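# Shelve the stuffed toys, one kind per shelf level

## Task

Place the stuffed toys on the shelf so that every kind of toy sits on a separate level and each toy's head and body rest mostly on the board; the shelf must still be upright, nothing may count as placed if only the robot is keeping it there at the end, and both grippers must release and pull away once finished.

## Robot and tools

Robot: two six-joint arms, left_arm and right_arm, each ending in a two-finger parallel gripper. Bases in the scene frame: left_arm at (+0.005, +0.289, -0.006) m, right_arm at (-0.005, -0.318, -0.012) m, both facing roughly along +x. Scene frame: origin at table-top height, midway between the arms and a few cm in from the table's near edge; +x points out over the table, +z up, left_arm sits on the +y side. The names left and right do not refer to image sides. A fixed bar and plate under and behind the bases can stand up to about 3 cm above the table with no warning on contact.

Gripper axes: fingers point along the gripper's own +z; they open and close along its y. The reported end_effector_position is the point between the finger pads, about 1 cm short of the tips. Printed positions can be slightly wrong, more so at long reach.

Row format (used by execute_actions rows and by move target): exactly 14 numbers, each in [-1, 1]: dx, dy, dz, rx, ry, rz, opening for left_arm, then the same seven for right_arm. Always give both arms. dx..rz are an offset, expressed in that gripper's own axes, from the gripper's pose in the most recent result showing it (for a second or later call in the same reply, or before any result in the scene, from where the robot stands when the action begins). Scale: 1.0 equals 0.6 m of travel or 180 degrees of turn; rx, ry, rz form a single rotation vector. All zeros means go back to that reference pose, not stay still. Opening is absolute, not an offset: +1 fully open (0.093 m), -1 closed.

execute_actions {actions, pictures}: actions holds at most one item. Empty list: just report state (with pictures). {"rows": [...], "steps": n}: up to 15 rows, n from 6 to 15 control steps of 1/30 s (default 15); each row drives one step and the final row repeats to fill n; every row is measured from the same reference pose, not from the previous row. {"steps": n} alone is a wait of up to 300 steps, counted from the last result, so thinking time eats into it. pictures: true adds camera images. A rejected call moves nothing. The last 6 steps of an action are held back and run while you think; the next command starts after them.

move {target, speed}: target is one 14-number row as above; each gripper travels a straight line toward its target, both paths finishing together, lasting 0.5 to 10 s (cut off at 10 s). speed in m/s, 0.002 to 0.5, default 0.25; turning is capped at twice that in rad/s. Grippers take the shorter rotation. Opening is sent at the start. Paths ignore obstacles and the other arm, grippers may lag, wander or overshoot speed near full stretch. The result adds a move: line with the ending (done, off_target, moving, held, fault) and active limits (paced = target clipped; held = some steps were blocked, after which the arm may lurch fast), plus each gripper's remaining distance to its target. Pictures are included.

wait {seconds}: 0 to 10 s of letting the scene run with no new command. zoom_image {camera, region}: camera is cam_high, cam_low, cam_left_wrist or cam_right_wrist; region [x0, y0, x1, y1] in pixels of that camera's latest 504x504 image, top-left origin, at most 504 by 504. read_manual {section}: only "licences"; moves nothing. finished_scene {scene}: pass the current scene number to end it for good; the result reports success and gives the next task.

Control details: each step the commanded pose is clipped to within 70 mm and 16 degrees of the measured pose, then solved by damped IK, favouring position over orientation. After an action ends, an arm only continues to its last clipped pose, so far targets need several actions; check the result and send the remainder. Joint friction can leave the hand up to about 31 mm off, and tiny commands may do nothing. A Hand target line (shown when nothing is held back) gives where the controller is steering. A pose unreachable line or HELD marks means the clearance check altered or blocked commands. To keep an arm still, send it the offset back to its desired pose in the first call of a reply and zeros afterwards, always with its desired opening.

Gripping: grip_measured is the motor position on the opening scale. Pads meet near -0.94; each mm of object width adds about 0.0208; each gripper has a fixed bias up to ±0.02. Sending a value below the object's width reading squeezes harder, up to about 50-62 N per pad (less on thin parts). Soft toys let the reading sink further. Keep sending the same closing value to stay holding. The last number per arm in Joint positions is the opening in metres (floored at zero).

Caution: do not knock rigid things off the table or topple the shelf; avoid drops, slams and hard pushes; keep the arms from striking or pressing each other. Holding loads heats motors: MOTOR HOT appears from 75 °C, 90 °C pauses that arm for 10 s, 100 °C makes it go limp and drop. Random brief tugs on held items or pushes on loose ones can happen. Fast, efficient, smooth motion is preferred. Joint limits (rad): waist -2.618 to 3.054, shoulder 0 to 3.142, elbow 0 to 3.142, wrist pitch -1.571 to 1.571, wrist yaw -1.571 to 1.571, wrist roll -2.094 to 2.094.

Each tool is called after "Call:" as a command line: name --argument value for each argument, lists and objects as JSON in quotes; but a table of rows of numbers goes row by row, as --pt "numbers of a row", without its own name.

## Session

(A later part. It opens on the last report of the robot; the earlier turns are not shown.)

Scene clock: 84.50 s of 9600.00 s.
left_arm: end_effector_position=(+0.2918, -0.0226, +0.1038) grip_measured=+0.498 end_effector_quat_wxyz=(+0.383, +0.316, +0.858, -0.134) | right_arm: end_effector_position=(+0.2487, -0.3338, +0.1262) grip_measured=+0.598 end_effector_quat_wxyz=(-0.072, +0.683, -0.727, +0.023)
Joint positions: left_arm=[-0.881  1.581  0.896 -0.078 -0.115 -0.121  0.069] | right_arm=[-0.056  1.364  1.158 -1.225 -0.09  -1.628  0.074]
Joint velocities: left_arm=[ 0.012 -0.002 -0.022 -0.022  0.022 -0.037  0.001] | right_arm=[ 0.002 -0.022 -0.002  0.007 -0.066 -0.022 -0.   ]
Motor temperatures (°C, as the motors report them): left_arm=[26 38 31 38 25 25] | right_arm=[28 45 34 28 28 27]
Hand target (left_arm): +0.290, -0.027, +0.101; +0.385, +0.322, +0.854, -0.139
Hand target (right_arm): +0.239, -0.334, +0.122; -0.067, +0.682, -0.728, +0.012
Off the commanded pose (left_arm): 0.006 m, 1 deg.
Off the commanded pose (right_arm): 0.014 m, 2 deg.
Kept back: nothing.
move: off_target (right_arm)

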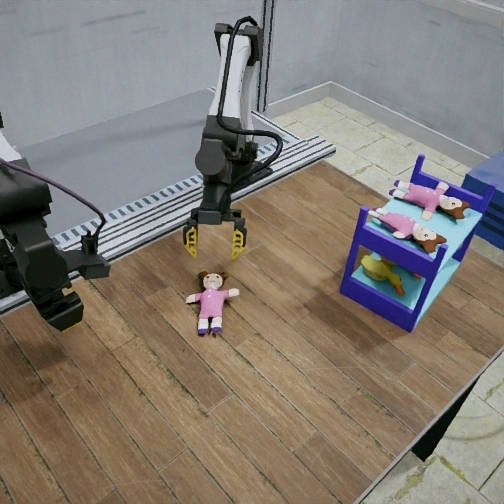

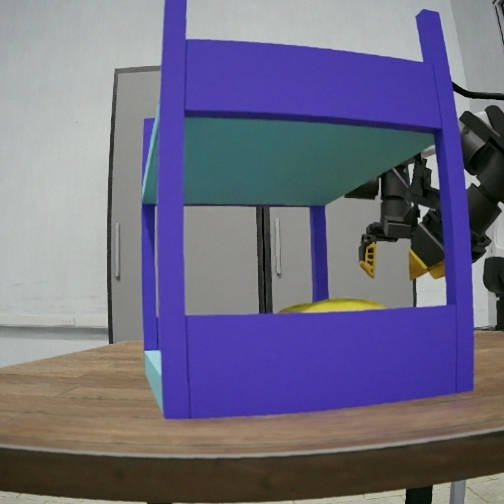

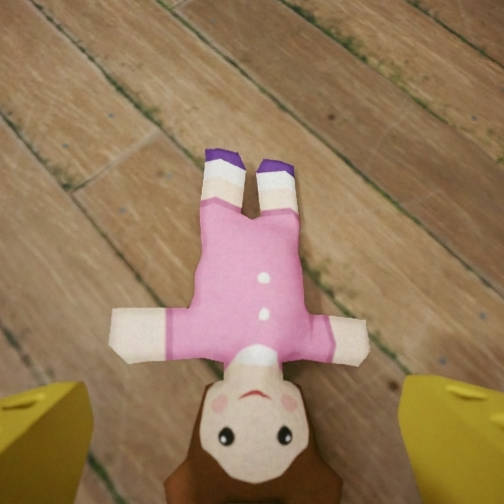

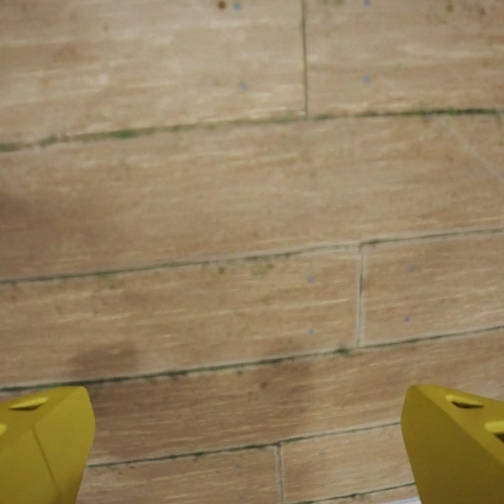

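Call:
move --target '[0,0,0.187,0,0,0,0.5,0,0,0,0,0,0,0.6]' --speed 0.15

Call:
move --target '[0,0,0,0,0,0,-0.5,0,0,0,0,0,0,0.6]'

Scene clock: 86.07 s of 9600.00 s.
left_arm: end_effector_position=(+0.3445, -0.0736, +0.0198) grip_measured=+0.498 end_effector_quat_wxyz=(+0.368, +0.321, +0.863, -0.126) | right_arm: end_effector_position=(+0.2487, -0.3337, +0.1262) grip_measured=+0.598 end_effector_quat_wxyz=(-0.072, +0.683, -0.727, +0.023)
Joint positions: left_arm=[-0.866  2.019  1.084  0.136 -0.102 -0.106  0.069] | right_arm=[-0.056  1.364  1.158 -1.225 -0.091 -1.628  0.074]
Joint velocities: left_arm=[ 0.002 -0.042  0.002 -0.022  0.037 -0.066  0.   ] | right_arm=[-0.007  0.007  0.002  0.022 -0.037  0.066  0.   ]
Motor temperatures (°C, as the motors report them): left_arm=[26 38 31 38 25 25] | right_arm=[28 44 34 28 28 27]
Hand target (left_arm): +0.355, -0.077, +0.029; +0.383, +0.316, +0.858, -0.134
Hand target (right_arm): +0.249, -0.334, +0.126; -0.072, +0.682, -0.727, +0.023
Off the commanded pose (left_arm): 0.015 m, 2 deg.
Off the commanded pose (right_arm): 0.000 m, 0 deg.
Kept back: nothing.
move: off_target (left_arm)

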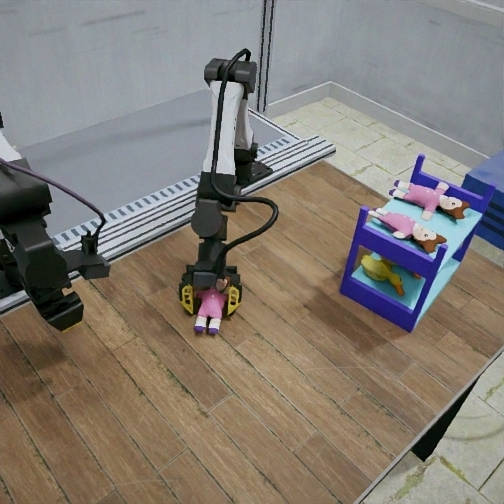

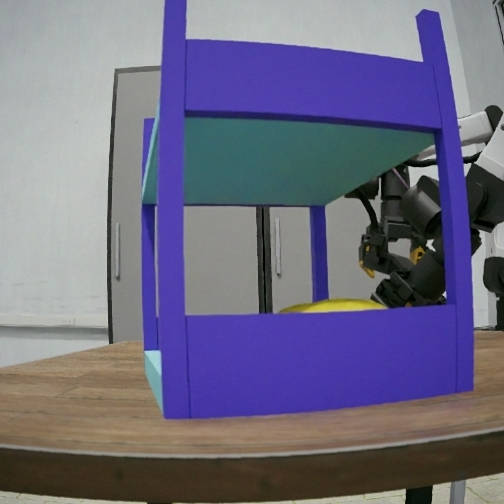

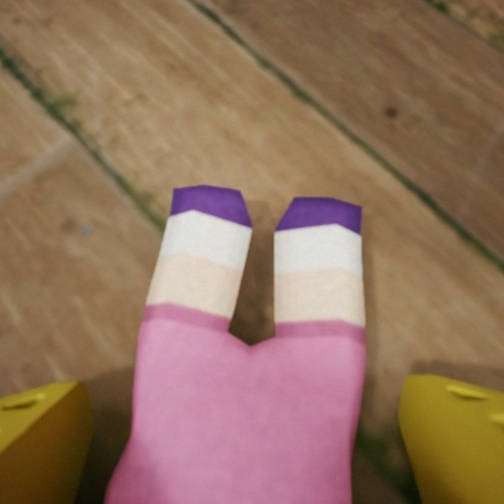

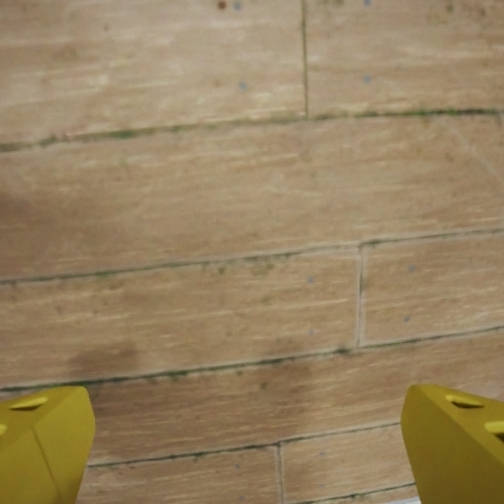

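Scene clock: 86.57 s of 9600.00 s.
left_arm: end_effector_position=(+0.3455, -0.0747, +0.0212) grip_measured=-0.497 end_effector_quat_wxyz=(+0.371, +0.320, +0.862, -0.128) | right_arm: end_effector_position=(+0.2487, -0.3337, +0.1262) grip_measured=+0.598 end_effector_quat_wxyz=(-0.072, +0.683, -0.727, +0.023)
Joint positions: left_arm=[-0.866  2.019  1.084  0.145 -0.103 -0.106  0.021] | right_arm=[-0.056  1.364  1.158 -1.225 -0.091 -1.628  0.074]
Joint velocities: left_arm=[ 0.002 -0.007 -0.002 -0.007  0.022 -0.022 -0.   ] | right_arm=[ 0.002 -0.012  0.002  0.037 -0.007  0.007  0.   ]
Motor temperatures (°C, as the motors report them): left_arm=[26 38 31 38 25 25] | right_arm=[28 44 34 28 28 27]
Hand target (left_arm): +0.345, -0.074, +0.020; +0.368, +0.321, +0.863, -0.126
Hand target (right_arm): +0.249, -0.334, +0.126; -0.072, +0.683, -0.727, +0.023
Off the commanded pose (left_arm): 0.002 m, 0 deg.
Off the commanded pose (right_arm): 0.000 m, 0 deg.
Kept back: nothing.
move: done

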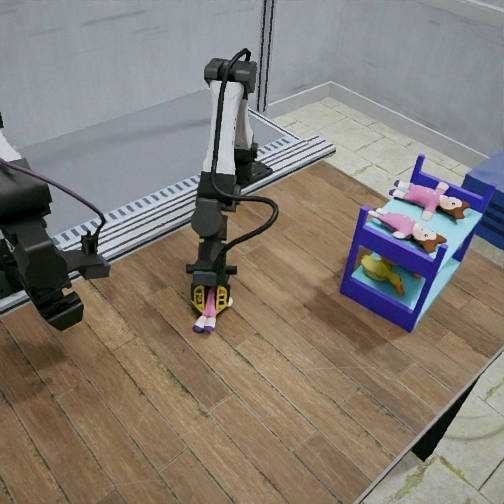

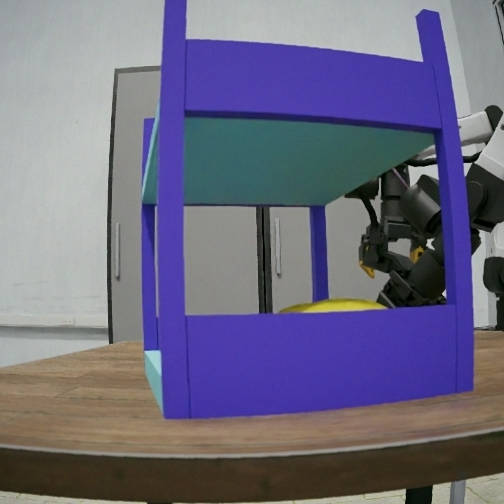

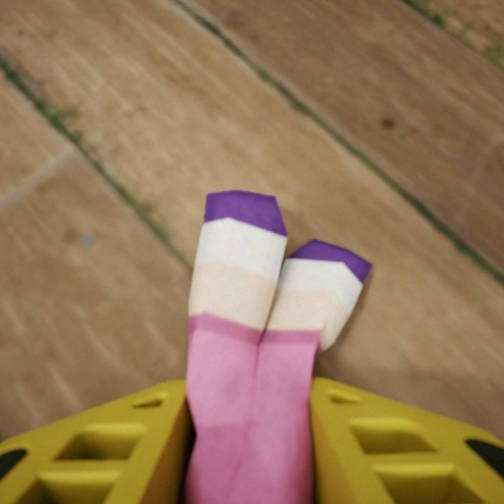

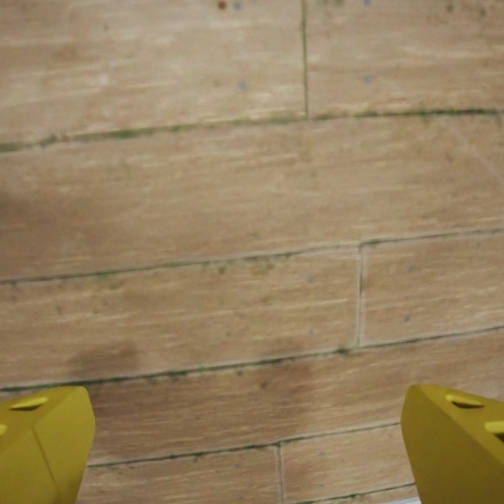

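Call:
move --target '[-0.055,0.5,-0.605,-0.213,-0.017,-0.198,-0.5,0,0,0,0,0,0,0.6]'

Call:
move --target '[-0.178,0,0.285,0,-0.01,0,-0.5,0,0,0,0,0,0,0.6]' --speed 0.18

Scene clock: 89.47 s of 9600.00 s.
left_arm: end_effector_position=(+0.3519, +0.3088, +0.2925) grip_measured=-0.498 end_effector_quat_wxyz=(+0.412, -0.096, +0.905, +0.043) | right_arm: end_effector_position=(+0.2487, -0.3337, +0.1262) grip_measured=+0.598 end_effector_quat_wxyz=(-0.072, +0.683, -0.727, +0.023)
Joint positions: left_arm=[-0.039  1.279  1.393 -0.874 -0.175 -0.159  0.021] | right_arm=[-0.056  1.364  1.158 -1.225 -0.091 -1.628  0.074]
Joint velocities: left_arm=[-0.012  0.002 -0.012 -0.037  0.037 -0.022 -0.   ] | right_arm=[ 0.002 -0.022  0.002  0.022  0.037  0.066 -0.002]
Motor temperatures (°C, as the motors report them): left_arm=[26 38 32 38 25 25] | right_arm=[28 43 34 28 28 27]
Hand target (left_arm): +0.355, +0.311, +0.296; +0.414, -0.096, +0.904, +0.042
Hand target (right_arm): +0.249, -0.334, +0.126; -0.072, +0.683, -0.727, +0.023
Off the commanded pose (left_arm): 0.010 m, 1 deg.
Off the commanded pose (right_arm): 0.000 m, 0 deg.
Kept back: nothing.
move: done

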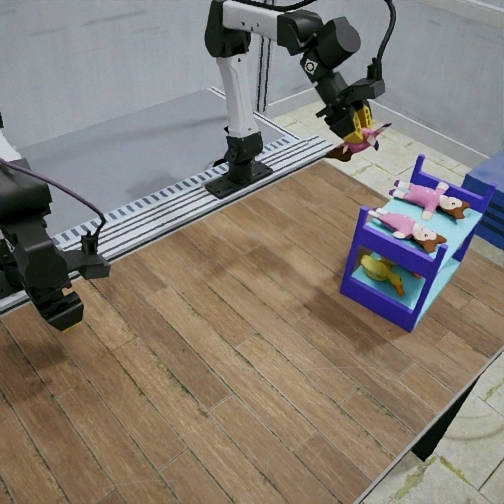

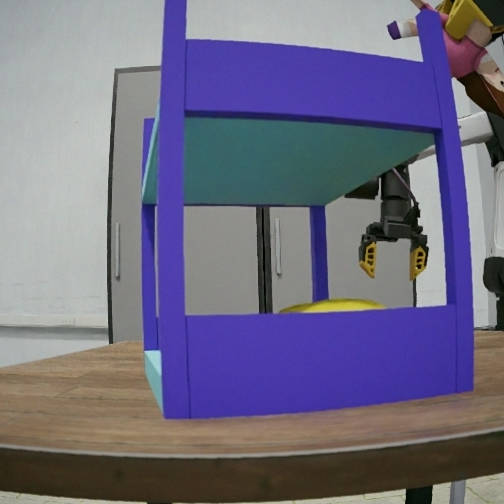

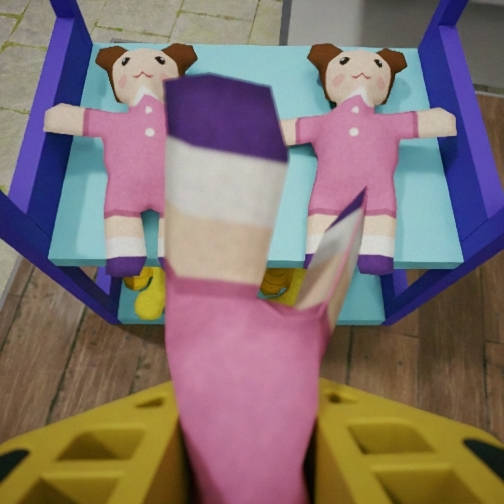

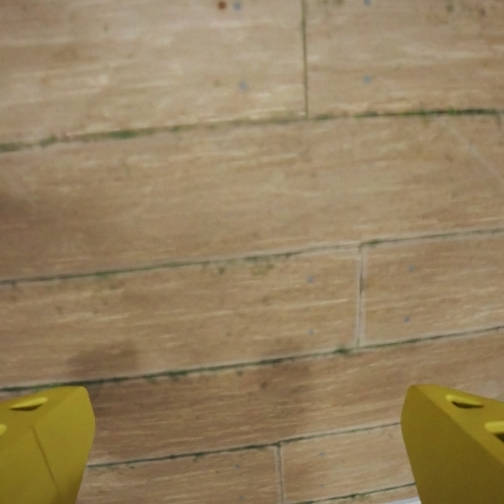

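Scene clock: 91.13 s of 9600.00 s.
left_arm: end_effector_position=(+0.5435, +0.3430, +0.2498) grip_measured=-0.498 end_effector_quat_wxyz=(+0.411, -0.095, +0.906, +0.045) | right_arm: end_effector_position=(+0.2487, -0.3337, +0.1262) grip_measured=+0.598 end_effector_quat_wxyz=(-0.072, +0.683, -0.727, +0.023)
Joint positions: left_arm=[ 0.052  1.978  1.936 -0.712 -0.112 -0.093  0.021] | right_arm=[-0.056  1.364  1.158 -1.225 -0.091 -1.628  0.074]
Joint velocities: left_arm=[-0.002 -0.007  0.002 -0.037 -0.11  -0.007  0.   ] | right_arm=[-0.007 -0.012  0.007  0.007 -0.022 -0.051  0.   ]
Motor temperatures (°C, as the motors report them): left_arm=[26 38 32 38 25 25] | right_arm=[28 43 34 28 28 27]
Hand target (left_arm): +0.547, +0.348, +0.261; +0.426, -0.096, +0.899, +0.044
Hand target (right_arm): +0.249, -0.334, +0.126; -0.072, +0.683, -0.727, +0.023
Off the commanded pose (left_arm): 0.013 m, 2 deg.
Off the commanded pose (right_arm): 0.000 m, 0 deg.
Kept back: nothing.
move: off_target (left_arm)

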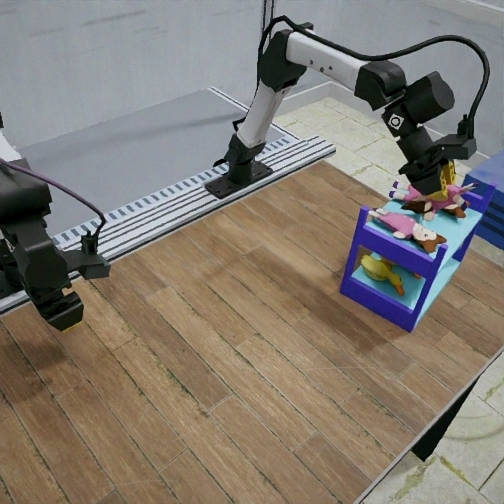

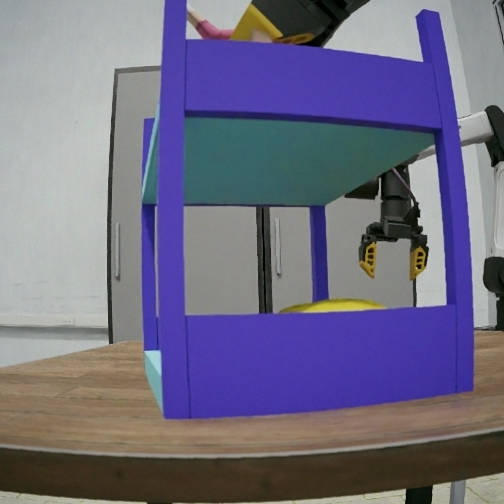

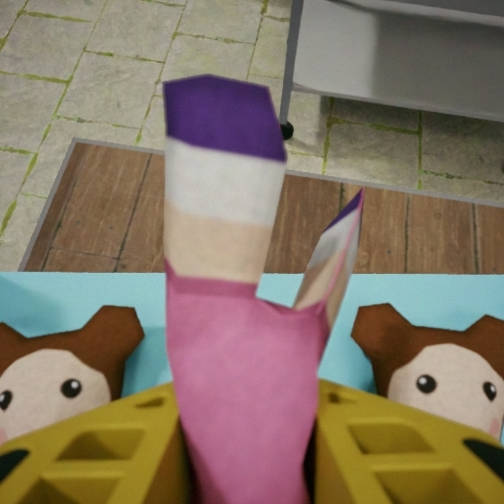

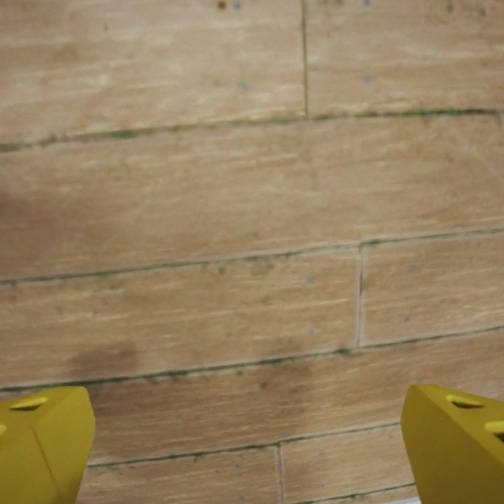

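Call:
move --target '[0.062,0,0.054,0,0,0,-0.5,0,0,0,0,0,0,0.6]' --speed 0.07

Call:
move --target '[0,0,0,0,0,0,0.1,0,0,0,0,0,0,0.6]'

Call:
move --target '[-0.03,0,-0.15,0,0,0,0.1,0,0,0,0,0,0,0.6]' --speed 0.12

Call:
move --target '[0.13,0,-0.2,0,0,0,0.1,0,0,0,0,0,0,0.6]'

Scene clock: 92.43 s of 9600.00 s.
left_arm: end_effector_position=(+0.5463, +0.3431, +0.2009) grip_measured=-0.498 end_effector_quat_wxyz=(+0.409, -0.095, +0.907, +0.045) | right_arm: end_effector_position=(+0.2487, -0.3337, +0.1262) grip_measured=+0.598 end_effector_quat_wxyz=(-0.072, +0.683, -0.727, +0.023)
Joint positions: left_arm=[ 0.052  1.966  1.725 -0.517 -0.111 -0.093  0.021] | right_arm=[-0.056  1.364  1.158 -1.225 -0.091 -1.628  0.074]
Joint velocities: left_arm=[-0.002  0.012 -0.012  0.081 -0.066  0.007  0.   ] | right_arm=[-0.017 -0.007  0.002  0.037 -0.037  0.066 -0.   ]
Motor temperatures (°C, as the motors report them): left_arm=[26 38 32 38 25 25] | right_arm=[28 42 34 28 28 27]
Hand target (left_arm): +0.544, +0.343, +0.201; +0.410, -0.095, +0.906, +0.045
Hand target (right_arm): +0.249, -0.334, +0.126; -0.072, +0.683, -0.727, +0.023
Off the commanded pose (left_arm): 0.003 m, 0 deg.
Off the commanded pose (right_arm): 0.000 m, 0 deg.
Kept back: nothing.
move: done

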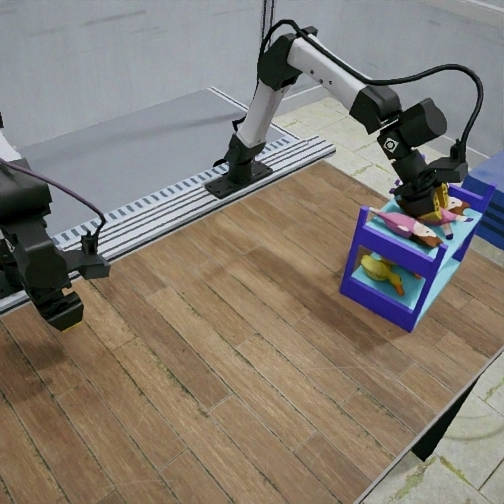

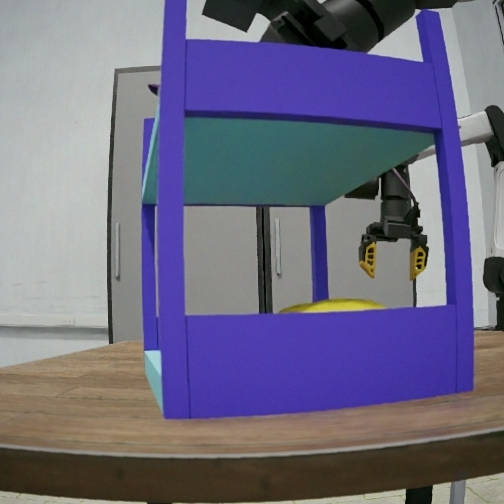

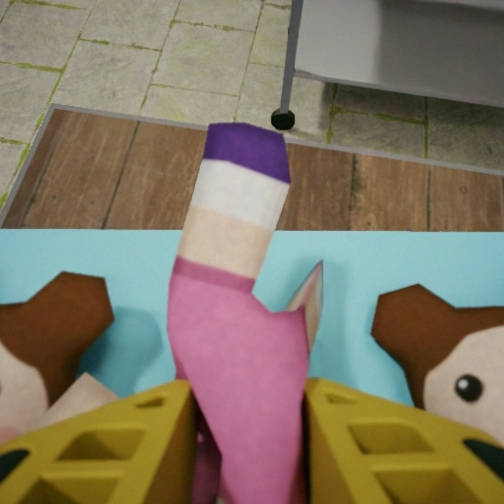

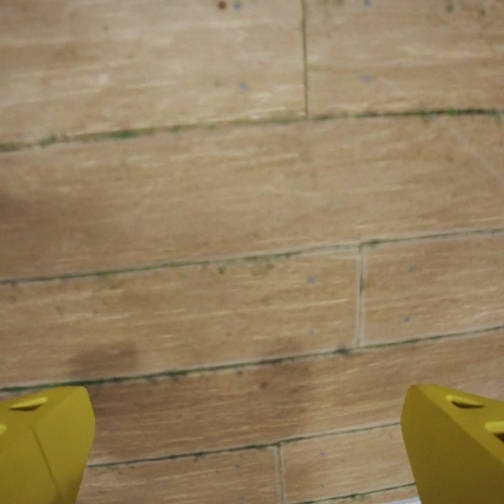

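Scene clock: 92.93 s of 9600.00 s.
left_arm: end_effector_position=(+0.5463, +0.3431, +0.2009) grip_measured=+0.098 end_effector_quat_wxyz=(+0.409, -0.095, +0.906, +0.045) | right_arm: end_effector_position=(+0.2487, -0.3337, +0.1262) grip_measured=+0.598 end_effector_quat_wxyz=(-0.072, +0.683, -0.727, +0.023)
Joint positions: left_arm=[ 0.052  1.966  1.725 -0.517 -0.111 -0.093  0.05 ] | right_arm=[-0.056  1.364  1.158 -1.225 -0.091 -1.628  0.074]
Joint velocities: left_arm=[-0.002 -0.012  0.007  0.007  0.022 -0.007 -0.001] | right_arm=[ 0.002  0.012  0.007  0.007  0.022  0.037 -0.   ]
Motor temperatures (°C, as the motors report them): left_arm=[26 38 32 38 25 25] | right_arm=[28 42 34 28 28 27]
Hand target (left_arm): +0.546, +0.343, +0.201; +0.409, -0.095, +0.906, +0.045
Hand target (right_arm): +0.249, -0.334, +0.126; -0.072, +0.683, -0.727, +0.023
Off the commanded pose (left_arm): 0.000 m, 0 deg.
Off the commanded pose (right_arm): 0.000 m, 0 deg.
Kept back: nothing.
move: done

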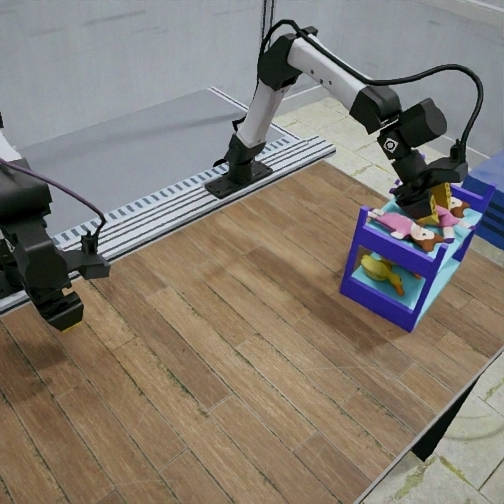

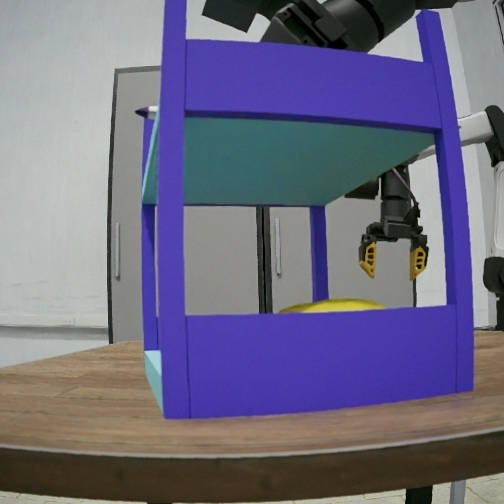

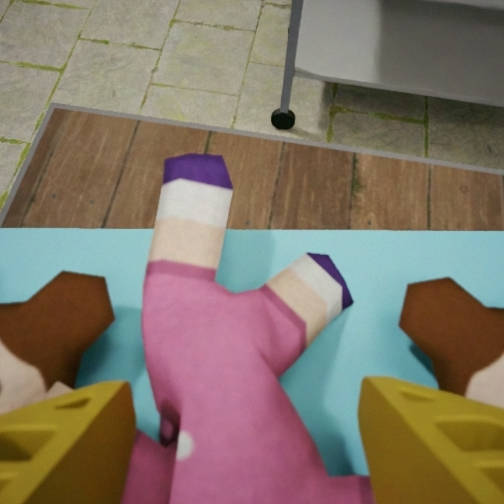

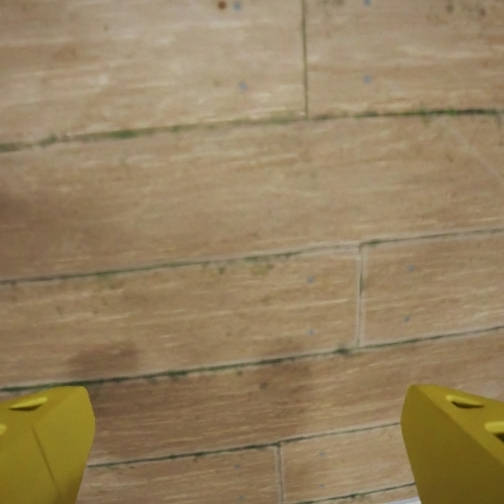

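Scene clock: 94.27 s of 9600.00 s.
left_arm: end_effector_position=(+0.4915, +0.3369, +0.2643) grip_measured=+0.098 end_effector_quat_wxyz=(+0.402, -0.095, +0.910, +0.045) | right_arm: end_effector_position=(+0.2487, -0.3337, +0.1262) grip_measured=+0.598 end_effector_quat_wxyz=(-0.072, +0.683, -0.727, +0.023)
Joint positions: left_arm=[ 0.045  1.787  1.761 -0.747 -0.116 -0.1    0.05 ] | right_arm=[-0.056  1.364  1.158 -1.225 -0.091 -1.628  0.074]
Joint velocities: left_arm=[ 0.007 -0.007 -0.027 -0.022 -0.007 -0.022  0.   ] | right_arm=[-0.022 -0.007  0.002  0.007 -0.007  0.037  0.001]
Motor temperatures (°C, as the motors report them): left_arm=[26 39 32 38 25 25] | right_arm=[28 42 34 28 28 27]
Hand target (left_arm): +0.491, +0.333, +0.274; +0.409, -0.095, +0.906, +0.045
Hand target (right_arm): +0.249, -0.334, +0.126; -0.072, +0.683, -0.727, +0.023
Off the commanded pose (left_arm): 0.011 m, 1 deg.
Off the commanded pose (right_arm): 0.000 m, 0 deg.
Kept back: nothing.
move: off_target (left_arm)

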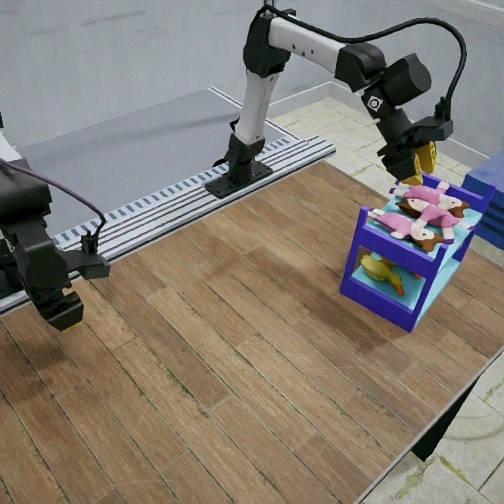

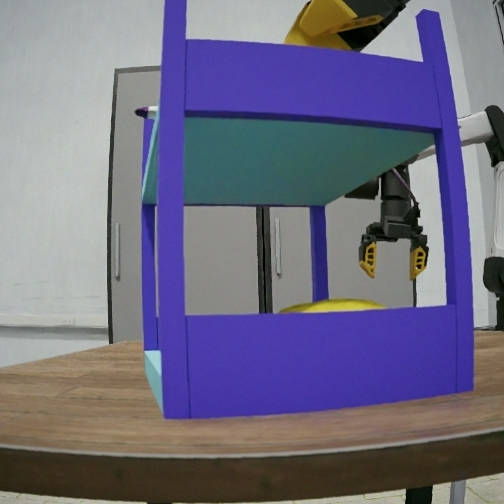

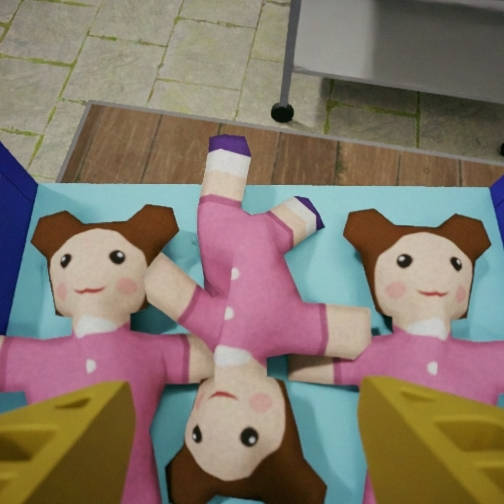

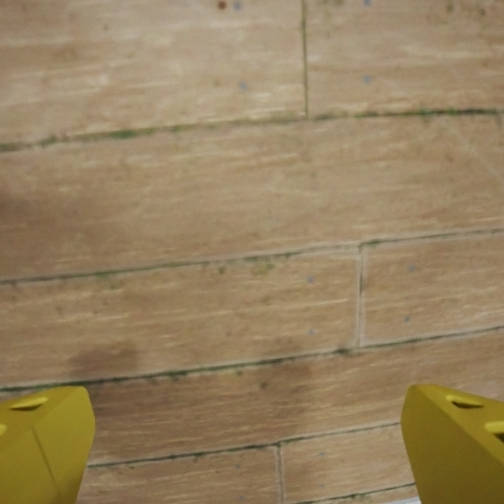

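Scene clock: 95.47 s of 9600.00 s.
left_arm: end_effector_position=(+0.3551, +0.3116, +0.2922) grip_measured=+0.098 end_effector_quat_wxyz=(+0.410, -0.096, +0.906, +0.044) | right_arm: end_effector_position=(+0.2487, -0.3337, +0.1262) grip_measured=+0.598 end_effector_quat_wxyz=(-0.072, +0.683, -0.727, +0.023)
Joint positions: left_arm=[-0.027  1.293  1.404 -0.874 -0.167 -0.152  0.05 ] | right_arm=[-0.056  1.364  1.158 -1.225 -0.091 -1.628  0.074]
Joint velocities: left_arm=[ 0.002  0.022  0.002 -0.051 -0.066 -0.037  0.   ] | right_arm=[-0.007  0.017 -0.002  0.022 -0.007  0.037 -0.001]
Motor temperatures (°C, as the motors report them): left_arm=[26 39 32 38 25 25] | right_arm=[28 41 34 28 28 27]
Hand target (left_arm): +0.353, +0.309, +0.287; +0.402, -0.095, +0.909, +0.045
Hand target (right_arm): +0.249, -0.334, +0.126; -0.072, +0.683, -0.727, +0.023
Off the commanded pose (left_arm): 0.007 m, 1 deg.
Off the commanded pose (right_arm): 0.000 m, 0 deg.
Kept back: nothing.
move: done

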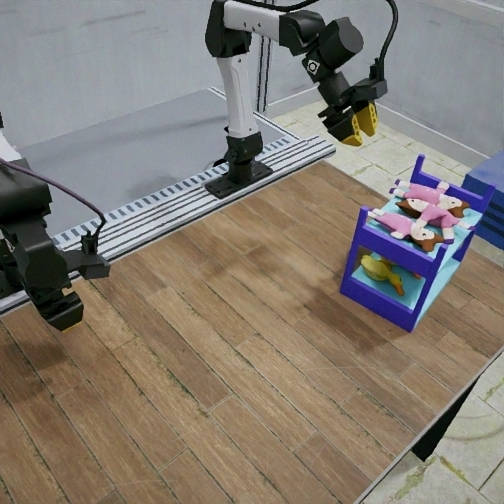

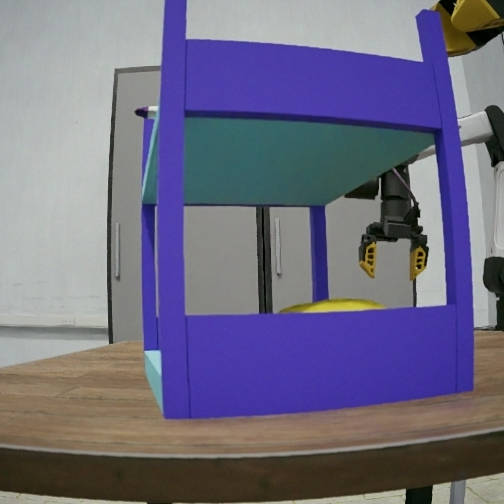

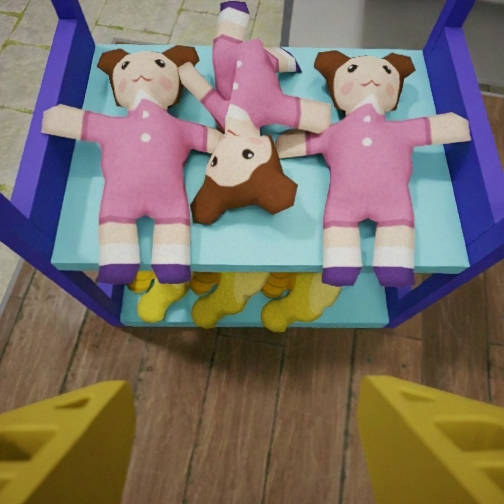

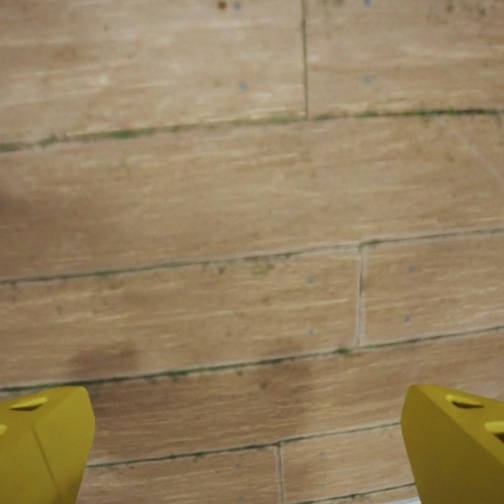

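Call:
execute_actions --actions '[]'

Scene clock: 95.67 s of 9600.00 s.
left_arm: end_effector_position=(+0.3550, +0.3116, +0.2921) grip_measured=+0.098 end_effector_quat_wxyz=(+0.410, -0.096, +0.906, +0.044) | right_arm: end_effector_position=(+0.2487, -0.3337, +0.1262) grip_measured=+0.598 end_effector_quat_wxyz=(-0.072, +0.683, -0.727, +0.023)
Joint positions: left_arm=[-0.027  1.293  1.404 -0.874 -0.168 -0.152  0.05 ] | right_arm=[-0.056  1.364  1.158 -1.225 -0.091 -1.628  0.074]
Joint velocities: left_arm=[-0.002 -0.007 -0.017 -0.037 -0.037  0.037  0.   ] | right_arm=[-0.012 -0.007 -0.012  0.037 -0.051  0.051 -0.001]
Motor temperatures (°C, as the motors report them): left_arm=[26 39 32 38 25 25] | right_arm=[28 41 34 28 28 27]
Hand target (left_arm): +0.353, +0.309, +0.287; +0.402, -0.095, +0.909, +0.045
Hand target (right_arm): +0.249, -0.334, +0.126; -0.072, +0.683, -0.727, +0.023
Off the commanded pose (left_arm): 0.007 m, 1 deg.
Off the commanded pose (right_arm): 0.000 m, 0 deg.
Kept back: nothing.
Steps of this call (steps 1 to 6: nothing new was sent). Readings (end_effector_position):
1: left_arm (+0.3550, +0.3116, +0.2921) | right_arm (+0.2487, -0.3337, +0.1262)
2: left_arm (+0.3550, +0.3116, +0.2921) | right_arm (+0.2487, -0.3337, +0.1262)
4: left_arm (+0.3550, +0.3116, +0.2921) | right_arm (+0.2487, -0.3337, +0.1262)
6: the state above

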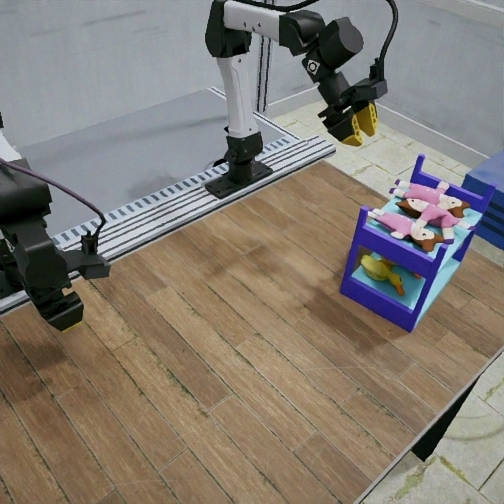

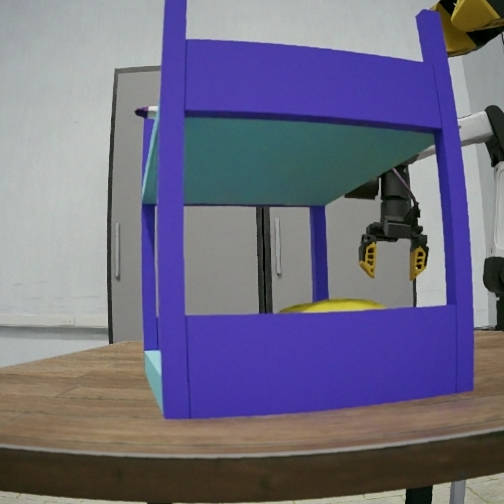

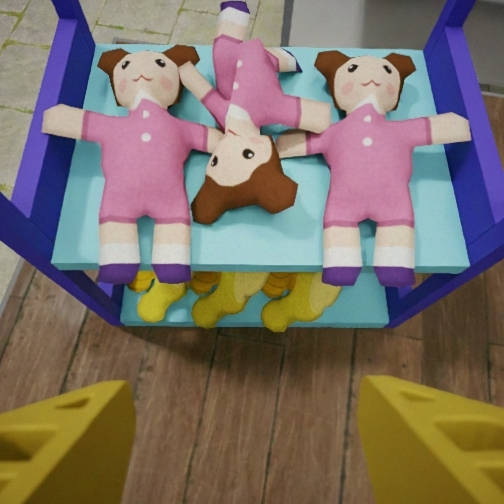

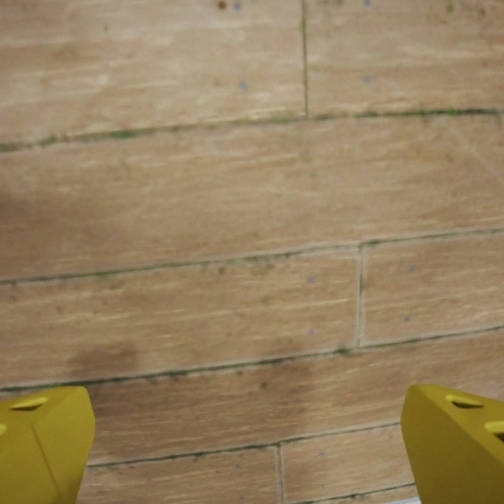

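Call:
finished_scene --scene 2

The scene is finished: the task was done.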